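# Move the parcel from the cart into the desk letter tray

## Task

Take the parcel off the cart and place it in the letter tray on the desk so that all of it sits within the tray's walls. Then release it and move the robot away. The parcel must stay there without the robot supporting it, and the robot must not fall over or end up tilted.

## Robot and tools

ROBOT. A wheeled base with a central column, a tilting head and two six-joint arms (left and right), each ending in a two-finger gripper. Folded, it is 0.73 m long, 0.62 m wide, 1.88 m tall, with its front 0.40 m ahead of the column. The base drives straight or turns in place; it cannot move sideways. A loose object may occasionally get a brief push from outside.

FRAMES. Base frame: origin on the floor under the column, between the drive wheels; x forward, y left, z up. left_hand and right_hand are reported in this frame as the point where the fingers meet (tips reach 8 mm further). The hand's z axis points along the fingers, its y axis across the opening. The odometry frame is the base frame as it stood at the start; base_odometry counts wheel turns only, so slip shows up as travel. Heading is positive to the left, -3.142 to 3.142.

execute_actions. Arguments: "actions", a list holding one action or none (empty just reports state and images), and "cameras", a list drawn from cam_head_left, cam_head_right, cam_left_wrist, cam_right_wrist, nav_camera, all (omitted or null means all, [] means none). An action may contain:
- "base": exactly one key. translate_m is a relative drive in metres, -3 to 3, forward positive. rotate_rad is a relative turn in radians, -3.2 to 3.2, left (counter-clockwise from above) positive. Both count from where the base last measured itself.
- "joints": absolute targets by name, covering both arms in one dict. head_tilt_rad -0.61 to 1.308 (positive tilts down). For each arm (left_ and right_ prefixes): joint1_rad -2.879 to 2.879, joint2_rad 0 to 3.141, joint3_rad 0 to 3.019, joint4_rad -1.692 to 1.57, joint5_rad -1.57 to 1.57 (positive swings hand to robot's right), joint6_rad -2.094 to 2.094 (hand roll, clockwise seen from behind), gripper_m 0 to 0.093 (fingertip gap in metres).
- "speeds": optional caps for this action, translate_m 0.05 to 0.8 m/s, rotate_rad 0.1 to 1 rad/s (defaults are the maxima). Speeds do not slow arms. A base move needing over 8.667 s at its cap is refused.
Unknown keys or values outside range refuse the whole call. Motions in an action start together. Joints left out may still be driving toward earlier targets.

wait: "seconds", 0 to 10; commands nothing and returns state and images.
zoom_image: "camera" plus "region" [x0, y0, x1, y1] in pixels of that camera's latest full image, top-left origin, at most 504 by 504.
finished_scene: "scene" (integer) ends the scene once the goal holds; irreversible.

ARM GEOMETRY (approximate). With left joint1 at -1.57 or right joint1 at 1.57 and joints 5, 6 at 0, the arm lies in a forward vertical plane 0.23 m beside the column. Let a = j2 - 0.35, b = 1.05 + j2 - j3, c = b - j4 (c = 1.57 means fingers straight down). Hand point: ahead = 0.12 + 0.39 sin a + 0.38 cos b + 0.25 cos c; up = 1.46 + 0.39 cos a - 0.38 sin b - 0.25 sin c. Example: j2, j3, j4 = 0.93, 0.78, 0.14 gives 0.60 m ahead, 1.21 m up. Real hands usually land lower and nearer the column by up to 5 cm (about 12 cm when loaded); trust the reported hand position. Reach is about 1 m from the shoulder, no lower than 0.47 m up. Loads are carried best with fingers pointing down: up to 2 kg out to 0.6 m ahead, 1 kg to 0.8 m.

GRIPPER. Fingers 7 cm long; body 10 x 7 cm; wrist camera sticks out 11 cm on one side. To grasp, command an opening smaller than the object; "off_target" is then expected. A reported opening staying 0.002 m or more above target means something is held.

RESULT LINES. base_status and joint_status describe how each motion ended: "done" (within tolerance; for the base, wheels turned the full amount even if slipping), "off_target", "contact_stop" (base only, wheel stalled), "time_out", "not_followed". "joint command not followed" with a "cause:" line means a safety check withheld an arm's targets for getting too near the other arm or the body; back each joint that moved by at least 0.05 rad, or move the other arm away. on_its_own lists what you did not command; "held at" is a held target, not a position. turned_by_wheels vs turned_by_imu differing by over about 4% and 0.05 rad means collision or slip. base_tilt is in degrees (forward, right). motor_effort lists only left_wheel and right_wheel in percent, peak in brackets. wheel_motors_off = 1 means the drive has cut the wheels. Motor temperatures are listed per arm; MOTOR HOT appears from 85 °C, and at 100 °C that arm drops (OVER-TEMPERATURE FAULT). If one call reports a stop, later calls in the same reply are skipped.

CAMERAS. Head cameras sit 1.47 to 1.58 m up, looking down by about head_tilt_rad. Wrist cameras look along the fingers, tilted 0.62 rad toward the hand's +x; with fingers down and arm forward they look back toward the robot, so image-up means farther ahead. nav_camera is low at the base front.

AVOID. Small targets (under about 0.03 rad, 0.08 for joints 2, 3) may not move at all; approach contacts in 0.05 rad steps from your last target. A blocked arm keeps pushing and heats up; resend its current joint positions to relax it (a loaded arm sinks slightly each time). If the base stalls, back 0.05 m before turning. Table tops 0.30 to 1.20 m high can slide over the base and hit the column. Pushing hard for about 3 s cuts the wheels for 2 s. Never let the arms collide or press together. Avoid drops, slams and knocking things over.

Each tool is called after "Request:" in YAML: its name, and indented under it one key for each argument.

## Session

Request:
execute_actions:
  actions: []

Scene clock: 0.00 s.
Motor temperatures (°C, as the motors report them): left_arm=[22 20 19 18 19 20] | right_arm=[20 22 20 20 18 18]
base_odometry: x=+0.000 y=+0.000 heading=+0.000 (m, m, rad; odometry frame)
turned_by_wheels: +0.000 (rad since the last result)
turned_by_imu: +0.000 (rad since the last result)
base_tilt: forward=-0.3 right=-0.6 (deg)
base_status: not commanded
joint_positions: head_tilt_rad=+0.872 left_joint1_rad=-1.583 left_joint2_rad=+0.905 left_joint3_rad=+0.388 left_joint4_rad=-0.994 left_joint5_rad=-0.023 left_joint6_rad=-0.078 left_gripper_m=+0.094 right_joint1_rad=+1.581 right_joint2_rad=+0.847 right_joint3_rad=+0.401 right_joint4_rad=-0.936 right_joint5_rad=-0.063 right_joint6_rad=+0.047 right_gripper_m=+0.094
joint_status: not commanded
wheel_motors_off: 0
motor_effort: left_wheel=+2 right_wheel=+1 (%)
left_hand: x=+0.1252 y=+0.2262 z=+1.2653 quat_wxyz=(+0.473, +0.024, -0.880, -0.025) (m; base frame)
right_hand: x=+0.1525 y=-0.2124 z=+1.2527 quat_wxyz=(+0.417, -0.030, -0.908, -0.022) (m; base frame)
pictures: cam_head_left, cam_head_right, cam_left_wrist, cam_right_wrist, nav_camera
Images, in order (width x height): cam_head_left 672x504, cam_head_right 672x504, cam_left_wrist 616x616, cam_right_wrist 616x616, nav_camera 672x504.

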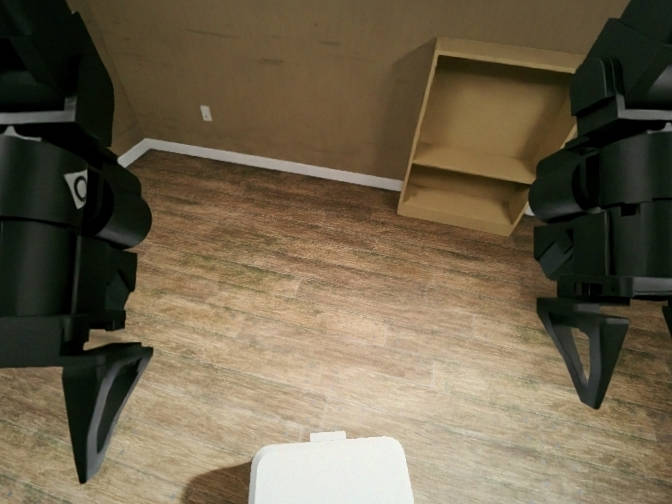

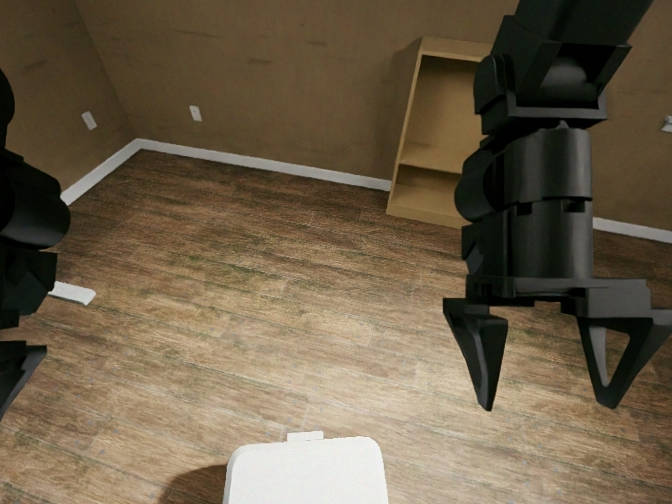

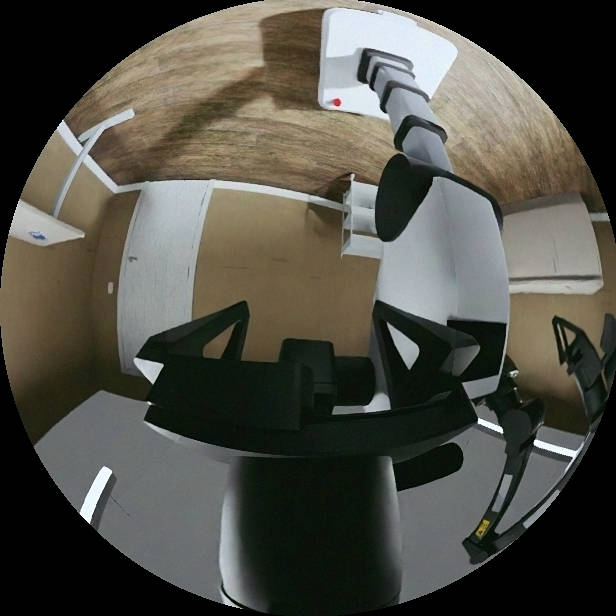

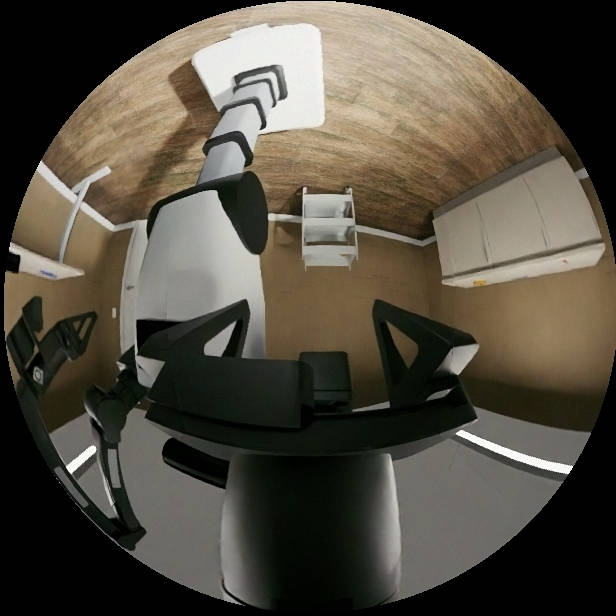

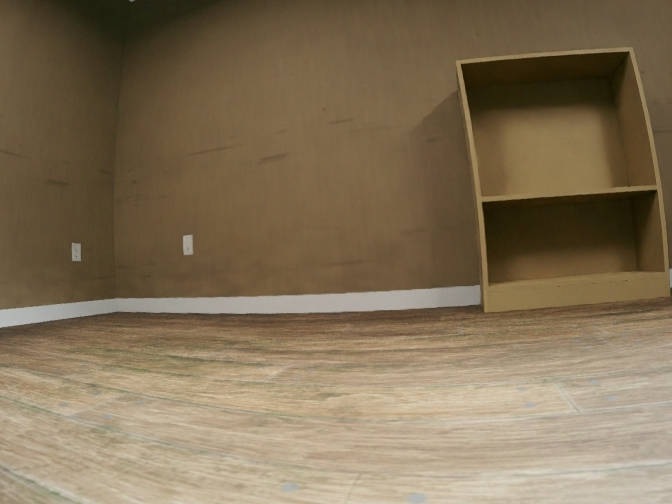

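Request:
zoom_image:
  camera: "cam_right_wrist"
  region: [270, 170, 390, 290]

Region (270, 170, 390, 290) of cam_right_wrist's 616x616 image, scaled by 4.200, with more detail than that image has.

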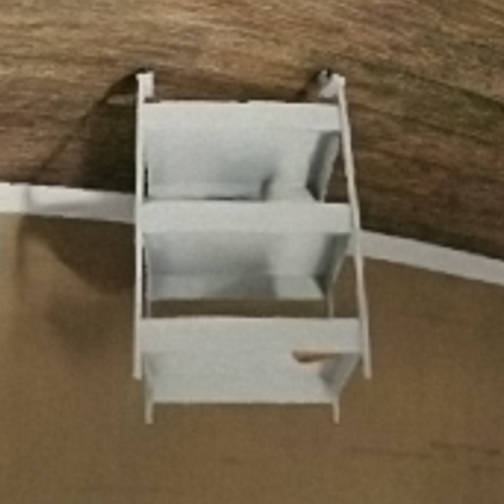

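Request:
execute_actions:
  actions:
    - {"base": {"rotate_rad": -2.97}, "joints": {"left_joint1_rad": -1.57, "left_joint2_rad": 1.68, "left_joint3_rad": 1.46, "left_joint4_rad": -0.3, "left_joint5_rad": 0, "left_joint6_rad": 0}}
  cameras: ["cam_head_left", "cam_head_right", "nav_camera", "cam_left_wrist"]

Scene clock: 11.97 s.
Motor temperatures (°C, as the motors report them): left_arm=[22 21 19 18 19 20] | right_arm=[20 22 20 20 18 18]
base_odometry: x=+0.000 y=+0.000 heading=-2.969 (m, m, rad; odometry frame)
turned_by_wheels: -2.969 (rad since the last result)
turned_by_imu: -2.983 (rad since the last result)
base_tilt: forward=-0.3 right=-0.6 (deg)
base_status: done
joint_positions: head_tilt_rad=+0.872 left_joint1_rad=-1.570 left_joint2_rad=+1.675 left_joint3_rad=+1.467 left_joint4_rad=-0.307 left_joint5_rad=-0.003 left_joint6_rad=-0.013 left_gripper_m=+0.094 right_joint1_rad=+1.581 right_joint2_rad=+0.847 right_joint3_rad=+0.401 right_joint4_rad=-0.936 right_joint5_rad=-0.063 right_joint6_rad=+0.047 right_gripper_m=+0.094
joint_status: all done
wheel_motors_off: 0
motor_effort: left_wheel=+7(33) right_wheel=-6(31) (%)
left_hand: x=+0.6180 y=+0.2258 z=+0.9395 quat_wxyz=(-0.004, +0.007, -1.000, -0.002) (m; base frame)
right_hand: x=+0.1525 y=-0.2124 z=+1.2527 quat_wxyz=(+0.417, -0.030, -0.908, -0.022) (m; base frame)
pictures: cam_head_left, cam_head_right, cam_left_wrist, nav_camera
Images, in order (width x height): cam_head_left 672x504, cam_head_right 672x504, cam_left_wrist 616x616, nav_camera 672x504.

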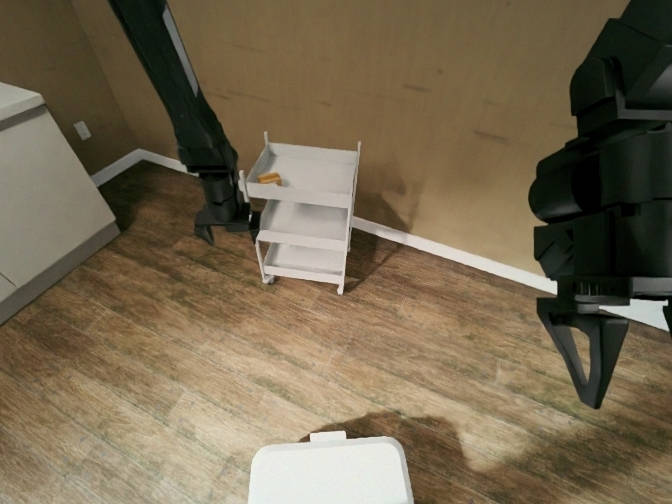

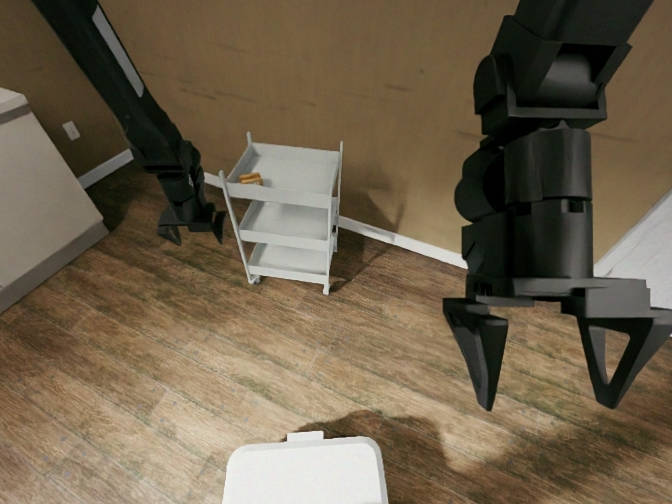

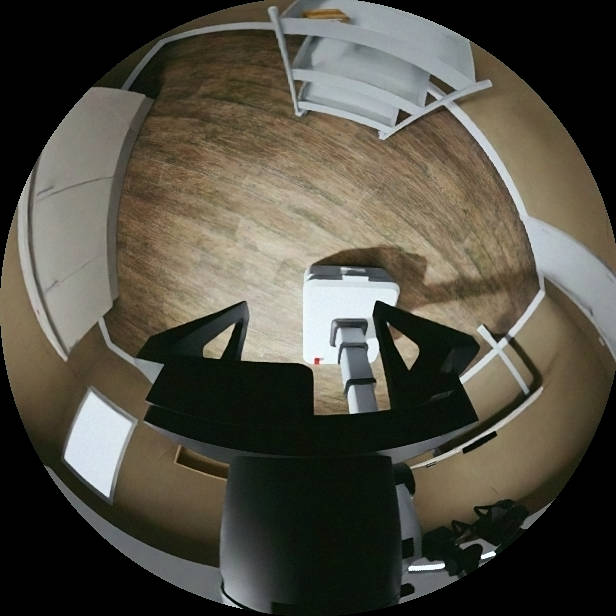

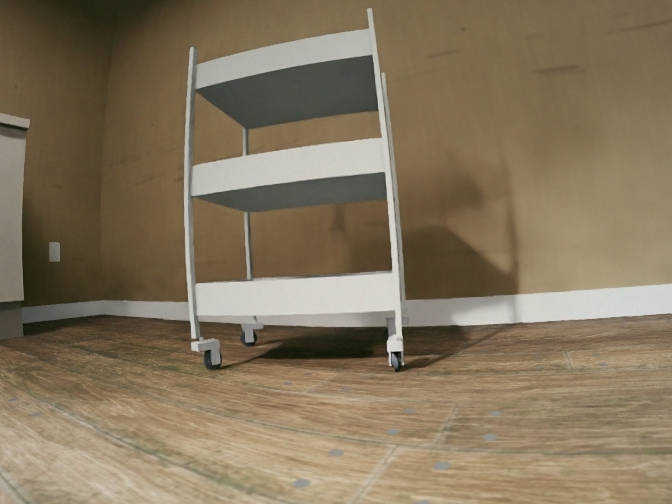

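Request:
zoom_image:
  camera: "cam_head_left"
  region: [230, 125, 370, 215]

Region (230, 125, 370, 215) of cam_head_left's 672x504 image, scaled by 3.600, with more detail than that image has; it fills the top 324 rows of this view, and the rest is white.

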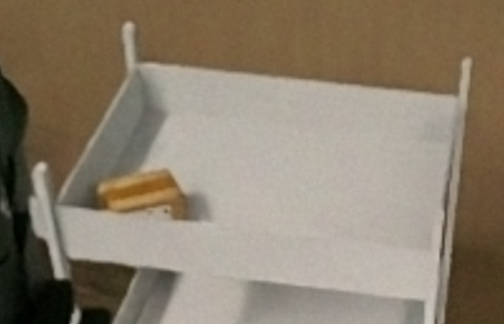

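Request:
execute_actions:
  actions:
    - {"base": {"translate_m": 0.52}, "joints": {"head_tilt_rad": 1.0}}
  cameras: ["cam_head_right", "nav_camera", "cam_left_wrist"]

Scene clock: 23.03 s.
Motor temperatures (°C, as the motors report them): left_arm=[22 22 19 18 19 20] | right_arm=[20 22 20 20 18 18]
base_odometry: x=-0.512 y=-0.089 heading=-2.969 (m, m, rad; odometry frame)
turned_by_wheels: +0.000 (rad since the last result)
turned_by_imu: +0.003 (rad since the last result)
base_tilt: forward=-0.3 right=-0.6 (deg)
base_status: done
joint_positions: head_tilt_rad=+1.001 left_joint1_rad=-1.570 left_joint2_rad=+1.674 left_joint3_rad=+1.464 left_joint4_rad=-0.307 left_joint5_rad=-0.003 left_joint6_rad=-0.013 left_gripper_m=+0.094 right_joint1_rad=+1.581 right_joint2_rad=+0.847 right_joint3_rad=+0.403 right_joint4_rad=-0.936 right_joint5_rad=-0.063 right_joint6_rad=+0.047 right_gripper_m=+0.094
joint_status: all done
wheel_motors_off: 0
motor_effort: left_wheel=-1(58) right_wheel=+0(47) (%)
left_hand: x=+0.6168 y=+0.2258 z=+0.9394 quat_wxyz=(-0.003, +0.007, -1.000, -0.002) (m; base frame)
right_hand: x=+0.1533 y=-0.2124 z=+1.2525 quat_wxyz=(+0.416, -0.030, -0.909, -0.022) (m; base frame)
pictures: cam_head_right, cam_left_wrist, nav_camera
Images, in order (width x height): cam_head_right 672x504, cam_left_wrist 616x616, nav_camera 672x504.

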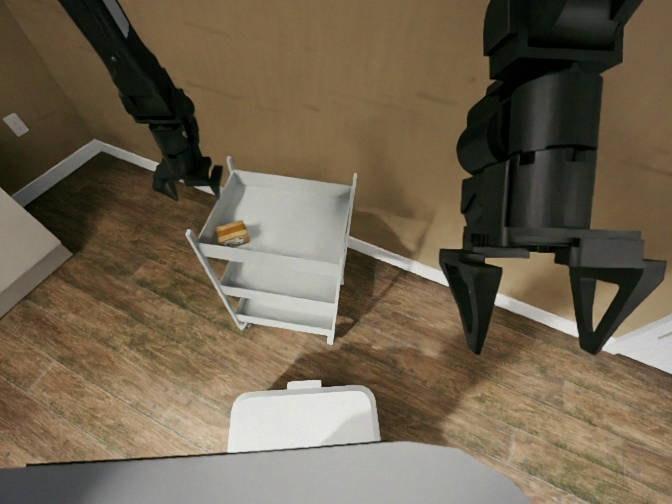

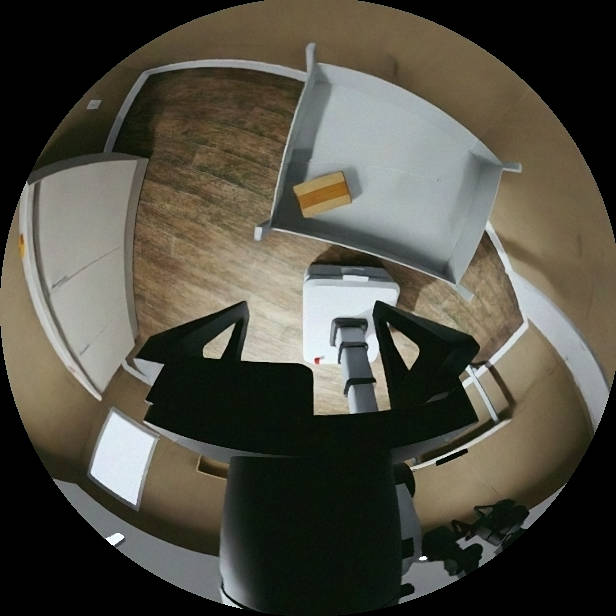

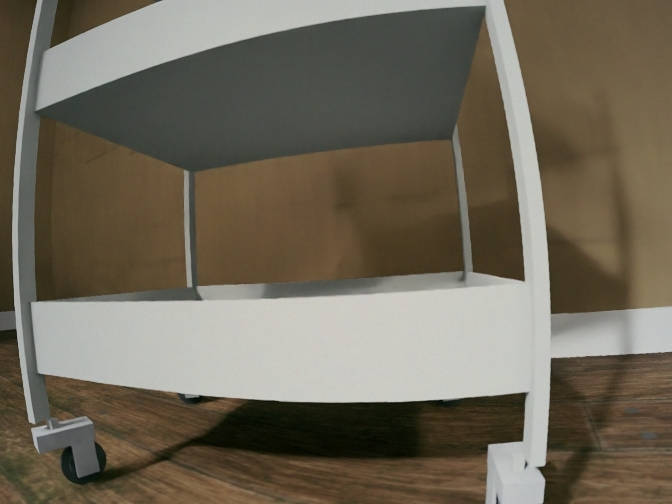

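Request:
zoom_image:
  camera: "cam_left_wrist"
  region: [250, 150, 400, 270]

Region (250, 150, 400, 270) of cam_left_wrist's 616x616 image, scaled by 3.360, with more detail than that image has; it fills the top 403 rows of this view, and the rest is white.

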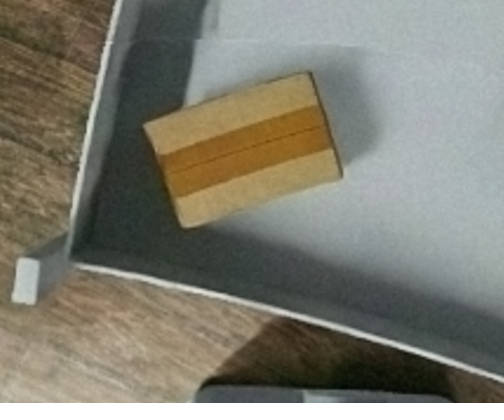

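Request:
execute_actions:
  actions:
    - {"base": {"translate_m": 0.08}, "joints": {"left_joint1_rad": -1.61, "left_joint2_rad": 1.955, "left_joint3_rad": 1.742, "left_joint4_rad": -0.295, "left_joint5_rad": 0, "left_joint6_rad": 1.235, "left_gripper_m": 0.085}}
  cameras: ["cam_head_right", "cam_left_wrist"]

Scene clock: 39.50 s.
Motor temperatures (°C, as the motors report them): left_arm=[22 22 19 18 19 20] | right_arm=[20 22 20 20 18 18]
base_odometry: x=-0.591 y=-0.103 heading=-2.969 (m, m, rad; odometry frame)
turned_by_wheels: +0.000 (rad since the last result)
turned_by_imu: +0.002 (rad since the last result)
base_tilt: forward=-0.3 right=-0.6 (deg)
base_status: done
joint_positions: head_tilt_rad=+1.001 left_joint1_rad=-1.611 left_joint2_rad=+1.962 left_joint3_rad=+1.725 left_joint4_rad=-0.305 left_joint5_rad=-0.003 left_joint6_rad=+1.221 left_gripper_m=+0.085 right_joint1_rad=+1.581 right_joint2_rad=+0.847 right_joint3_rad=+0.403 right_joint4_rad=-0.936 right_joint5_rad=-0.063 right_joint6_rad=+0.047 right_gripper_m=+0.094
joint_status: all done
wheel_motors_off: 0
motor_effort: left_wheel=+1(37) right_wheel=+0(35) (%)
left_hand: x=+0.6115 y=+0.1922 z=+0.8274 quat_wxyz=(-0.002, -0.582, -0.813, +0.018) (m; base frame)
right_hand: x=+0.1532 y=-0.2124 z=+1.2524 quat_wxyz=(+0.416, -0.030, -0.909, -0.022) (m; base frame)
pictures: cam_head_right, cam_left_wrist
Images, in order (width x height): cam_head_right 672x504, cam_left_wrist 616x616.

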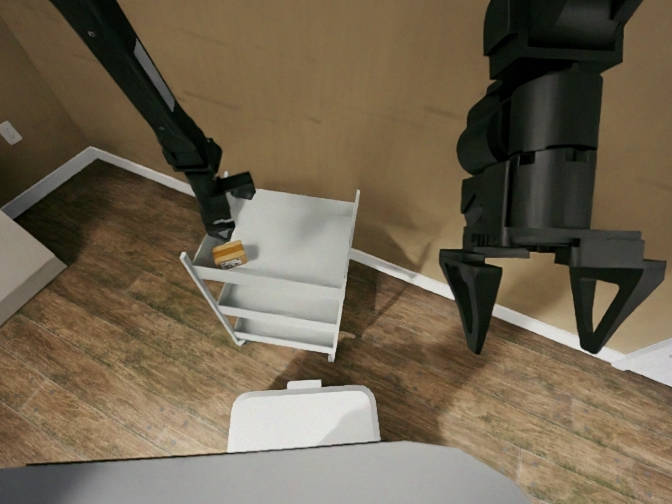

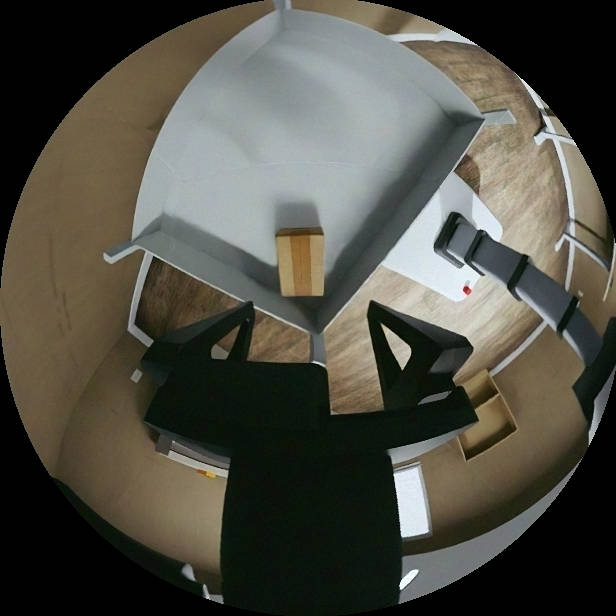

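Request:
zoom_image:
  camera: "cam_left_wrist"
  region: [230, 200, 390, 340]

Region (230, 200, 390, 340) of cam_left_wrist's 616x616 image, scaled by 3.150, with more detail than that image has; it fills the top 441 rows of this view, and the rest is white.

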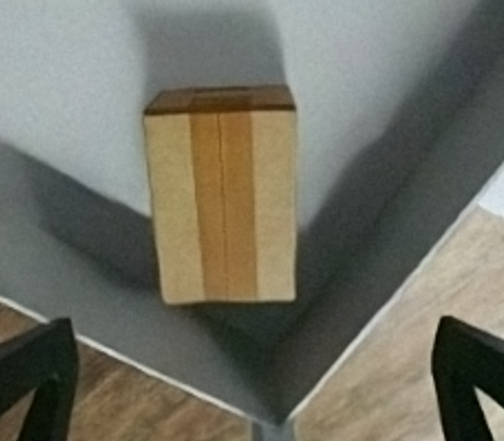

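Request:
execute_actions:
  actions:
    - {"joints": {"left_joint2_rad": 2.272, "left_joint3_rad": 2.166, "left_joint4_rad": -0.392, "left_gripper_m": 0.093}}
  cameras: ["cam_head_right", "cam_left_wrist"]

Scene clock: 53.23 s.
Motor temperatures (°C, as the motors report them): left_arm=[22 23 20 18 19 20] | right_arm=[20 22 20 20 18 18]
base_odometry: x=-0.591 y=-0.103 heading=-2.969 (m, m, rad; odometry frame)
turned_by_wheels: +0.000 (rad since the last result)
turned_by_imu: +0.001 (rad since the last result)
base_tilt: forward=-0.3 right=-0.6 (deg)
base_status: not commanded
joint_positions: head_tilt_rad=+1.001 left_joint1_rad=-1.611 left_joint2_rad=+2.287 left_joint3_rad=+2.138 left_joint4_rad=-0.381 left_joint5_rad=-0.003 left_joint6_rad=+1.221 left_gripper_m=+0.093 right_joint1_rad=+1.581 right_joint2_rad=+0.847 right_joint3_rad=+0.403 right_joint4_rad=-0.936 right_joint5_rad=-0.063 right_joint6_rad=+0.047 right_gripper_m=+0.094
joint_status: all done
wheel_motors_off: 0
motor_effort: left_wheel=+0(1) right_wheel=-1(0) (%)
left_hand: x=+0.6205 y=+0.1881 z=+0.7164 quat_wxyz=(-0.007, -0.582, -0.813, +0.015) (m; base frame)
right_hand: x=+0.1532 y=-0.2124 z=+1.2524 quat_wxyz=(+0.416, -0.030, -0.909, -0.022) (m; base frame)
pictures: cam_head_right, cam_left_wrist
Images, in order (width x height): cam_head_right 672x504, cam_left_wrist 616x616.

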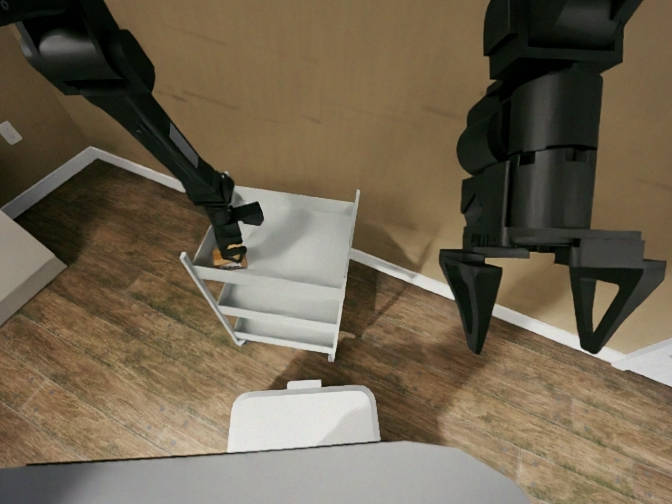

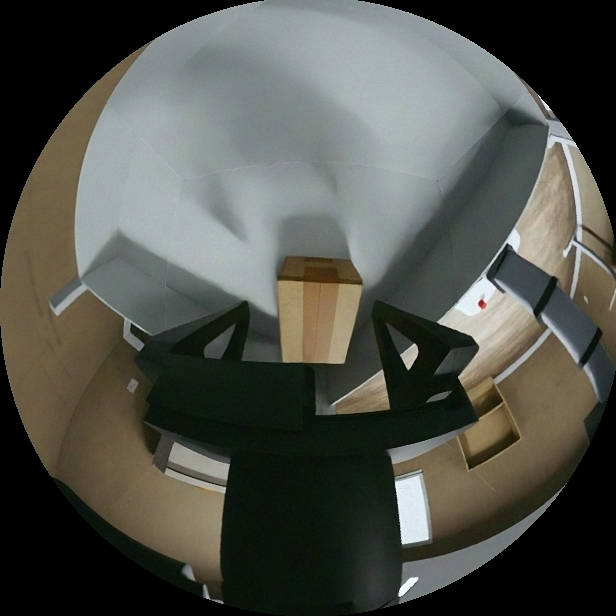

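Request:
execute_actions:
  actions:
    - {"joints": {"left_joint1_rad": -1.59, "left_joint2_rad": 2.385, "left_joint3_rad": 2.243, "left_joint4_rad": -0.37}}
  cameras: ["cam_left_wrist"]

Scene clock: 61.33 s.
Motor temperatures (°C, as the motors report them): left_arm=[22 23 20 18 19 20] | right_arm=[20 22 20 20 18 18]
base_odometry: x=-0.591 y=-0.103 heading=-2.969 (m, m, rad; odometry frame)
turned_by_wheels: +0.000 (rad since the last result)
turned_by_imu: +0.001 (rad since the last result)
base_tilt: forward=-0.3 right=-0.6 (deg)
base_status: not commanded
joint_positions: head_tilt_rad=+1.001 left_joint1_rad=-1.596 left_joint2_rad=+2.377 left_joint3_rad=+2.229 left_joint4_rad=-0.380 left_joint5_rad=-0.002 left_joint6_rad=+1.222 left_gripper_m=+0.093 right_joint1_rad=+1.581 right_joint2_rad=+0.847 right_joint3_rad=+0.403 right_joint4_rad=-0.936 right_joint5_rad=-0.063 right_joint6_rad=+0.047 right_gripper_m=+0.094
joint_status: all done
wheel_motors_off: 0
motor_effort: left_wheel=-1(2) right_wheel=-1(0) (%)
left_hand: x=+0.6079 y=+0.2014 z=+0.6845 quat_wxyz=(-0.004, -0.579, -0.815, +0.009) (m; base frame)
right_hand: x=+0.1532 y=-0.2124 z=+1.2524 quat_wxyz=(+0.416, -0.030, -0.909, -0.022) (m; base frame)
pictures: cam_left_wrist
Images, in order (width x height): cam_left_wrist 616x616.

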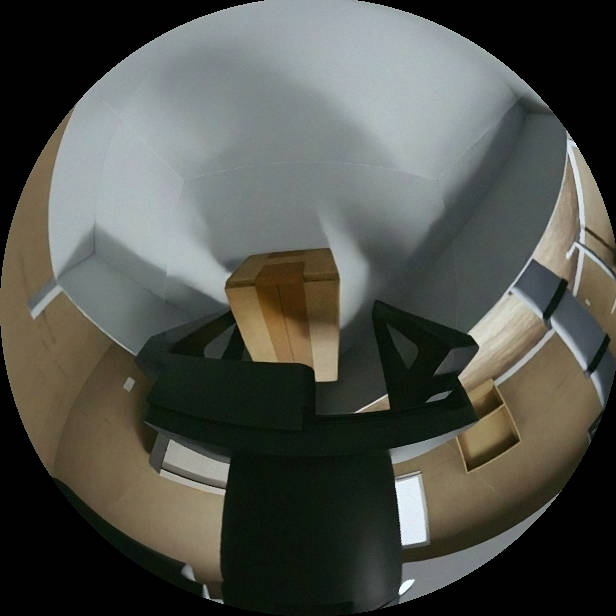

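Request:
execute_actions:
  actions:
    - {"joints": {"left_joint4_rad": -0.335, "left_gripper_m": 0.025}}
  cameras: ["cam_left_wrist"]

Scene clock: 65.97 s.
Motor temperatures (°C, as the motors report them): left_arm=[22 23 20 18 19 20] | right_arm=[20 22 20 20 18 18]
base_odometry: x=-0.591 y=-0.103 heading=-2.969 (m, m, rad; odometry frame)
turned_by_wheels: +0.000 (rad since the last result)
turned_by_imu: +0.001 (rad since the last result)
base_tilt: forward=-0.3 right=-0.6 (deg)
base_status: not commanded
joint_positions: head_tilt_rad=+1.001 left_joint1_rad=-1.596 left_joint2_rad=+2.377 left_joint3_rad=+2.229 left_joint4_rad=-0.348 left_joint5_rad=-0.002 left_joint6_rad=+1.222 left_gripper_m=+0.059 right_joint1_rad=+1.581 right_joint2_rad=+0.847 right_joint3_rad=+0.403 right_joint4_rad=-0.936 right_joint5_rad=-0.063 right_joint6_rad=+0.047 right_gripper_m=+0.094
joint_status: left_gripper_m off_target (ended at +0.059, target +0.025); the others done
wheel_motors_off: 0
motor_effort: left_wheel=+0(1) right_wheel=+0(0) (%)
left_hand: x=+0.6156 y=+0.2013 z=+0.6846 quat_wxyz=(-0.017, -0.579, -0.815, +0.000) (m; base frame)
right_hand: x=+0.1532 y=-0.2124 z=+1.2524 quat_wxyz=(+0.416, -0.030, -0.909, -0.022) (m; base frame)
pictures: cam_left_wrist
Images, in order (width x height): cam_left_wrist 616x616.

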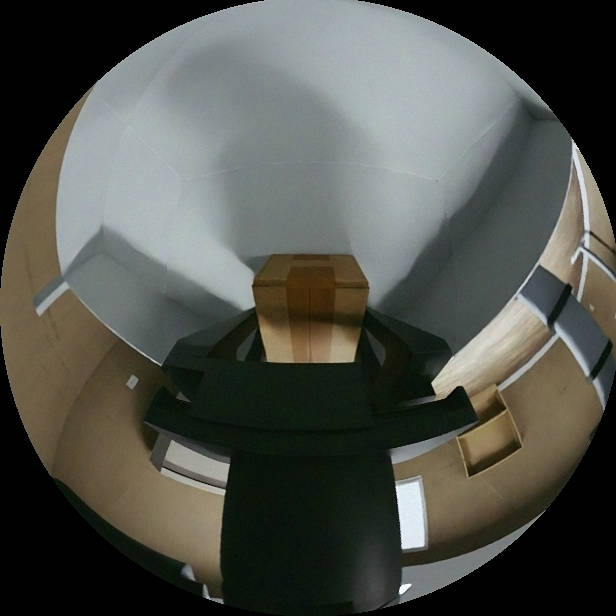

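Request:
execute_actions:
  actions:
    - {"joints": {"left_joint1_rad": -1.635, "left_joint2_rad": 1.97, "left_joint3_rad": 1.87, "left_joint4_rad": -0.39}}
  cameras: ["cam_left_wrist", "cam_right_wrist"]

Scene clock: 71.93 s.
Motor temperatures (°C, as the motors report them): left_arm=[22 23 20 18 19 20] | right_arm=[20 22 20 20 18 18]
base_odometry: x=-0.591 y=-0.103 heading=-2.969 (m, m, rad; odometry frame)
turned_by_wheels: +0.000 (rad since the last result)
turned_by_imu: +0.001 (rad since the last result)
base_tilt: forward=-0.3 right=-0.6 (deg)
base_status: not commanded
joint_positions: head_tilt_rad=+1.001 left_joint1_rad=-1.639 left_joint2_rad=+1.963 left_joint3_rad=+1.876 left_joint4_rad=-0.382 left_joint5_rad=-0.001 left_joint6_rad=+1.226 left_gripper_m=+0.059 right_joint1_rad=+1.581 right_joint2_rad=+0.847 right_joint3_rad=+0.403 right_joint4_rad=-0.936 right_joint5_rad=-0.063 right_joint6_rad=+0.047 right_gripper_m=+0.094
joint_status: all done
wheel_motors_off: 0
motor_effort: left_wheel=+0(2) right_wheel=+0(1) (%)
left_hand: x=+0.6825 y=+0.1682 z=+0.8487 quat_wxyz=(-0.039, -0.588, -0.808, +0.008) (m; base frame)
right_hand: x=+0.1532 y=-0.2124 z=+1.2524 quat_wxyz=(+0.416, -0.030, -0.909, -0.022) (m; base frame)
pictures: cam_left_wrist, cam_right_wrist
Images, in order (width x height): cam_left_wrist 616x616, cam_right_wrist 616x616.

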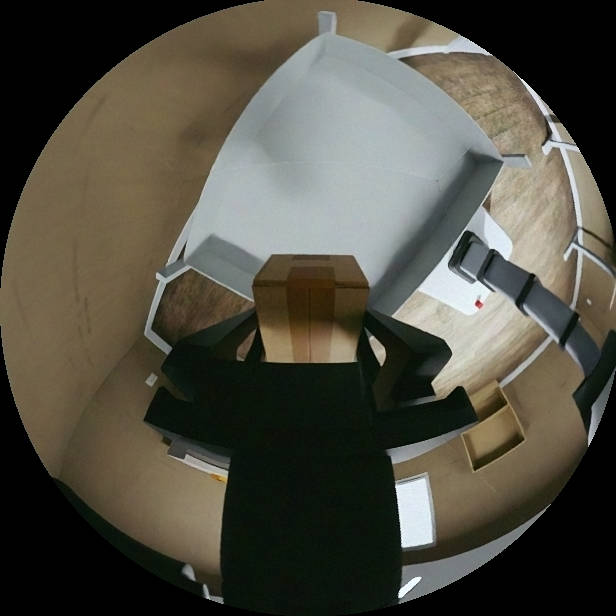

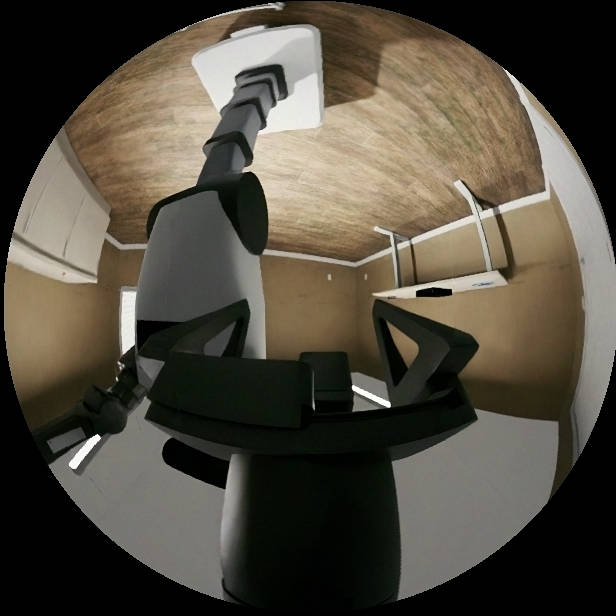

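Request:
execute_actions:
  actions:
    - {"base": {"translate_m": -0.8}, "joints": {"left_joint1_rad": -1.57, "left_joint2_rad": 0.916, "left_joint3_rad": 0.863, "left_joint4_rad": -0.468, "left_joint6_rad": 0, "head_tilt_rad": 0.6}}
  cameras: []

Request:
execute_actions:
  actions:
    - {"base": {"rotate_rad": -2.16}}
  cameras: ["cam_head_left", "cam_head_right", "nav_camera"]

Scene clock: 92.37 s.
Motor temperatures (°C, as the motors report them): left_arm=[22 24 20 18 19 20] | right_arm=[20 22 20 20 18 18]
base_odometry: x=+0.197 y=+0.035 heading=-2.966 (m, m, rad; odometry frame)
turned_by_wheels: +0.002 (rad since the last result)
turned_by_imu: +0.001 (rad since the last result)
base_tilt: forward=-0.3 right=-0.6 (deg)
base_status: done
joint_positions: head_tilt_rad=+0.617 left_joint1_rad=-1.563 left_joint2_rad=+0.923 left_joint3_rad=+0.860 left_joint4_rad=-0.458 left_joint5_rad=-0.001 left_joint6_rad=+0.014 left_gripper_m=+0.059 right_joint1_rad=+1.581 right_joint2_rad=+0.847 right_joint3_rad=+0.398 right_joint4_rad=-0.936 right_joint5_rad=-0.063 right_joint6_rad=+0.047 right_gripper_m=+0.094
joint_status: all done
wheel_motors_off: 0
motor_effort: left_wheel=+4(44) right_wheel=-1(51) (%)
left_hand: x=+0.5044 y=+0.2283 z=+1.1907 quat_wxyz=(-0.001, -0.005, -1.000, -0.004) (m; base frame)
right_hand: x=+0.1508 y=-0.2124 z=+1.2532 quat_wxyz=(+0.418, -0.030, -0.908, -0.022) (m; base frame)
pictures: none
No camera images: the call's "cameras" was empty. Leave "cameras" out to get every camera's image.

Scene clock: 96.10 s.
Motor temperatures (°C, as the motors report them): left_arm=[22 24 20 18 19 20] | right_arm=[20 22 20 20 18 18]
base_odometry: x=+0.197 y=+0.035 heading=+1.158 (m, m, rad; odometry frame)
turned_by_wheels: -2.159 (rad since the last result)
turned_by_imu: -2.167 (rad since the last result)
base_tilt: forward=-0.3 right=-0.5 (deg)
base_status: done
joint_positions: head_tilt_rad=+0.617 left_joint1_rad=-1.564 left_joint2_rad=+0.923 left_joint3_rad=+0.860 left_joint4_rad=-0.458 left_joint5_rad=-0.001 left_joint6_rad=+0.014 left_gripper_m=+0.059 right_joint1_rad=+1.581 right_joint2_rad=+0.847 right_joint3_rad=+0.400 right_joint4_rad=-0.936 right_joint5_rad=-0.063 right_joint6_rad=+0.047 right_gripper_m=+0.094
joint_status: not commanded
wheel_motors_off: 0
motor_effort: left_wheel=+7(52) right_wheel=-6(49) (%)
left_hand: x=+0.5044 y=+0.2279 z=+1.1907 quat_wxyz=(-0.001, -0.005, -1.000, -0.004) (m; base frame)
right_hand: x=+0.1519 y=-0.2124 z=+1.2529 quat_wxyz=(+0.417, -0.030, -0.908, -0.022) (m; base frame)
pictures: cam_head_left, cam_head_right, nav_camera
Images, in order (width x height): cam_head_left 672x504, cam_head_right 672x504, nav_camera 672x504.

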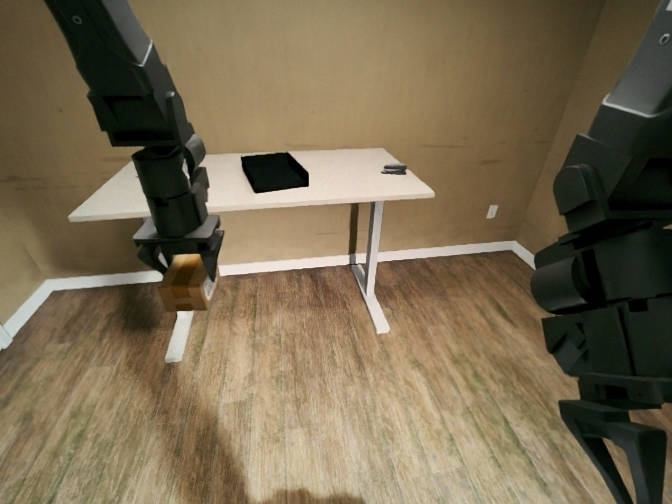

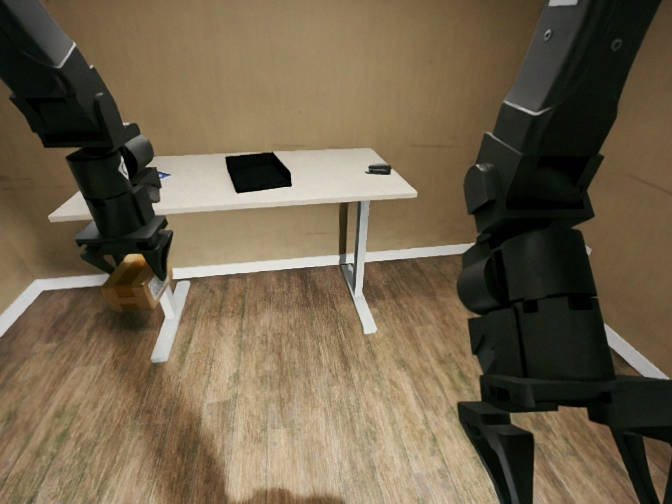

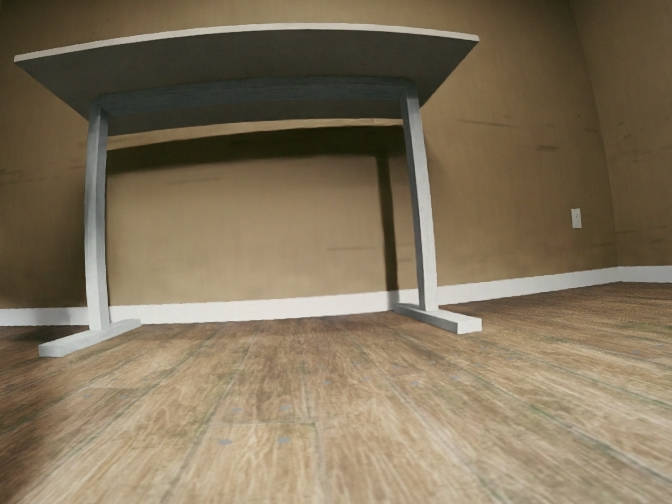

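Request:
execute_actions:
  actions:
    - {"base": {"translate_m": 0.9}, "joints": {"left_joint2_rad": 1.25, "left_joint3_rad": 1.44, "left_joint4_rad": -0.7, "left_joint6_rad": -0.3, "head_tilt_rad": 0.8}}
  cameras: ["cam_head_right", "cam_left_wrist"]

Scene clock: 104.80 s.
Motor temperatures (°C, as the motors report them): left_arm=[22 23 20 18 19 20] | right_arm=[20 22 20 20 18 18]
base_odometry: x=+0.558 y=+0.859 heading=+1.158 (m, m, rad; odometry frame)
turned_by_wheels: +0.000 (rad since the last result)
turned_by_imu: +0.005 (rad since the last result)
base_tilt: forward=-0.4 right=-0.6 (deg)
base_status: done
joint_positions: head_tilt_rad=+0.802 left_joint1_rad=-1.564 left_joint2_rad=+1.258 left_joint3_rad=+1.411 left_joint4_rad=-0.690 left_joint5_rad=-0.001 left_joint6_rad=-0.287 left_gripper_m=+0.059 right_joint1_rad=+1.581 right_joint2_rad=+0.847 right_joint3_rad=+0.403 right_joint4_rad=-0.936 right_joint5_rad=-0.063 right_joint6_rad=+0.047 right_gripper_m=+0.094
joint_status: all done
wheel_motors_off: 0
motor_effort: left_wheel=+1(56) right_wheel=+0(48) (%)
left_hand: x=+0.6636 y=+0.2288 z=+1.1478 quat_wxyz=(+0.007, +0.145, -0.989, -0.005) (m; base frame)
right_hand: x=+0.1533 y=-0.2124 z=+1.2525 quat_wxyz=(+0.416, -0.030, -0.909, -0.022) (m; base frame)
pictures: cam_head_right, cam_left_wrist
Images, in order (width x height): cam_head_right 672x504, cam_left_wrist 616x616.

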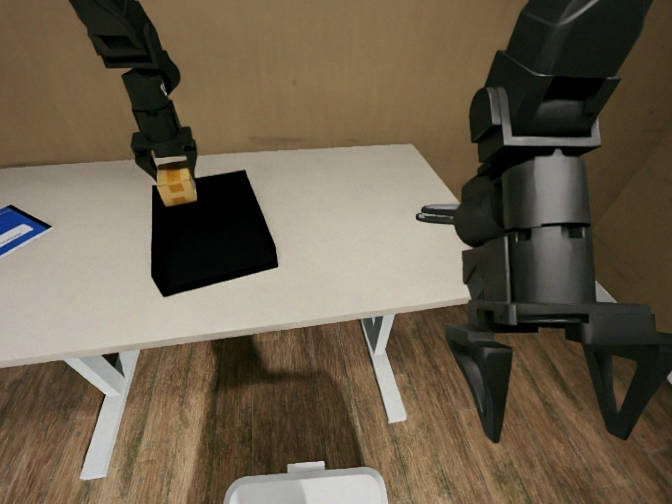

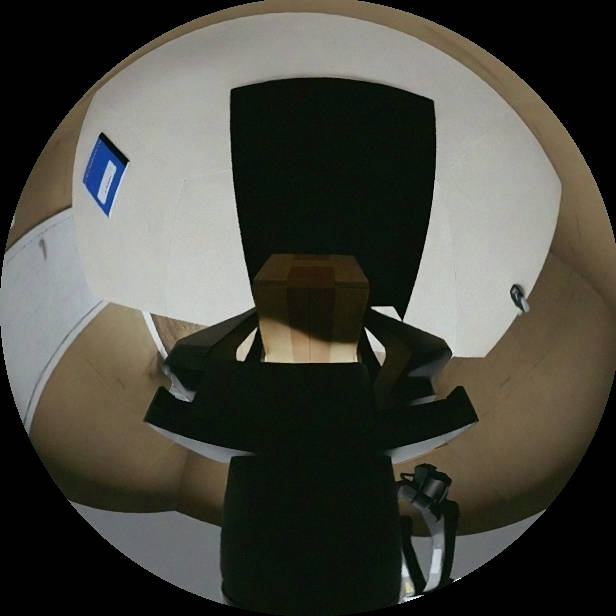

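Request:
execute_actions:
  actions:
    - {"joints": {"left_joint2_rad": 1.672, "left_joint3_rad": 1.86, "left_joint4_rad": -0.66, "left_joint6_rad": -0.33}}
  cameras: ["cam_head_right", "cam_left_wrist"]

Scene clock: 116.87 s.
Motor temperatures (°C, as the motors report them): left_arm=[22 24 21 18 19 20] | right_arm=[20 22 20 20 18 18]
base_odometry: x=+0.558 y=+0.859 heading=+1.158 (m, m, rad; odometry frame)
turned_by_wheels: +0.000 (rad since the last result)
turned_by_imu: +0.001 (rad since the last result)
base_tilt: forward=-0.3 right=-0.6 (deg)
base_status: not commanded
joint_positions: head_tilt_rad=+0.802 left_joint1_rad=-1.564 left_joint2_rad=+1.699 left_joint3_rad=+1.815 left_joint4_rad=-0.666 left_joint5_rad=-0.001 left_joint6_rad=-0.316 left_gripper_m=+0.059 right_joint1_rad=+1.581 right_joint2_rad=+0.847 right_joint3_rad=+0.403 right_joint4_rad=-0.936 right_joint5_rad=-0.063 right_joint6_rad=+0.047 right_gripper_m=+0.094
joint_status: all done
wheel_motors_off: 0
motor_effort: left_wheel=+1(2) right_wheel=-1(1) (%)
left_hand: x=+0.7208 y=+0.2300 z=+0.9869 quat_wxyz=(+0.013, +0.159, -0.987, -0.006) (m; base frame)
right_hand: x=+0.1533 y=-0.2124 z=+1.2525 quat_wxyz=(+0.416, -0.030, -0.909, -0.022) (m; base frame)
pictures: cam_head_right, cam_left_wrist
Images, in order (width x height): cam_head_right 672x504, cam_left_wrist 616x616.

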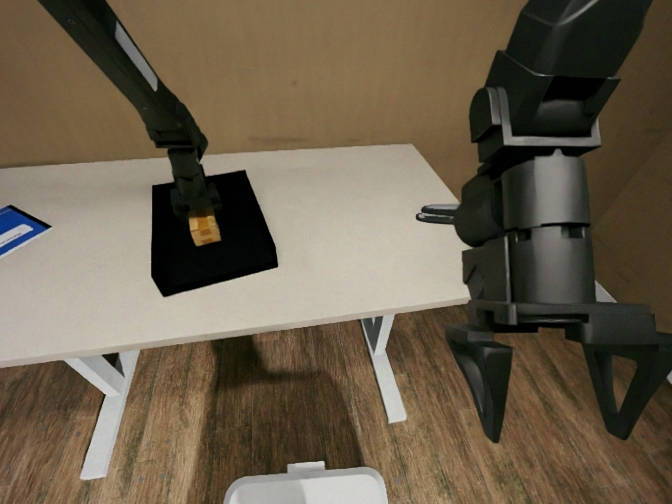

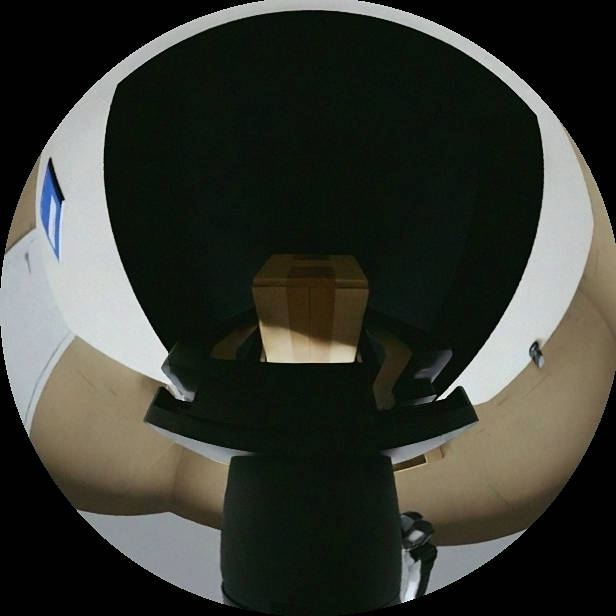

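Request:
execute_actions:
  actions:
    - {"joints": {"left_joint2_rad": 1.725, "left_joint3_rad": 1.84, "left_joint4_rad": -0.62}}
  cameras: ["cam_left_wrist"]

Scene clock: 123.57 s.
Motor temperatures (°C, as the motors report them): left_arm=[22 24 22 18 19 20] | right_arm=[20 22 20 20 18 18]
base_odometry: x=+0.558 y=+0.859 heading=+1.158 (m, m, rad; odometry frame)
turned_by_wheels: +0.000 (rad since the last result)
turned_by_imu: +0.001 (rad since the last result)
base_tilt: forward=-0.4 right=-0.6 (deg)
base_status: not commanded
joint_positions: head_tilt_rad=+0.802 left_joint1_rad=-1.564 left_joint2_rad=+1.708 left_joint3_rad=+1.815 left_joint4_rad=-0.633 left_joint5_rad=-0.001 left_joint6_rad=-0.316 left_gripper_m=+0.059 right_joint1_rad=+1.581 right_joint2_rad=+0.847 right_joint3_rad=+0.403 right_joint4_rad=-0.936 right_joint5_rad=-0.063 right_joint6_rad=+0.047 right_gripper_m=+0.094
joint_status: all done
wheel_motors_off: 0
motor_effort: left_wheel=-2(1) right_wheel=+0(1) (%)
left_hand: x=+0.7248 y=+0.2300 z=+0.9816 quat_wxyz=(+0.001, +0.159, -0.987, -0.004) (m; base frame)
right_hand: x=+0.1533 y=-0.2124 z=+1.2525 quat_wxyz=(+0.416, -0.030, -0.909, -0.022) (m; base frame)
pictures: cam_left_wrist
Images, in order (width x height): cam_left_wrist 616x616.

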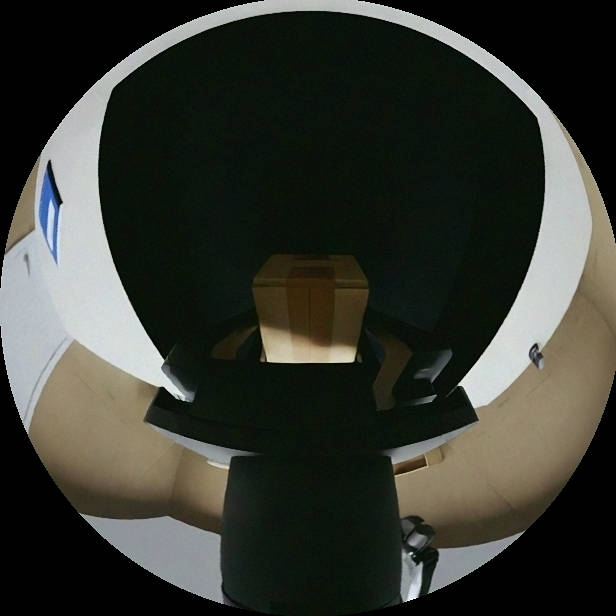

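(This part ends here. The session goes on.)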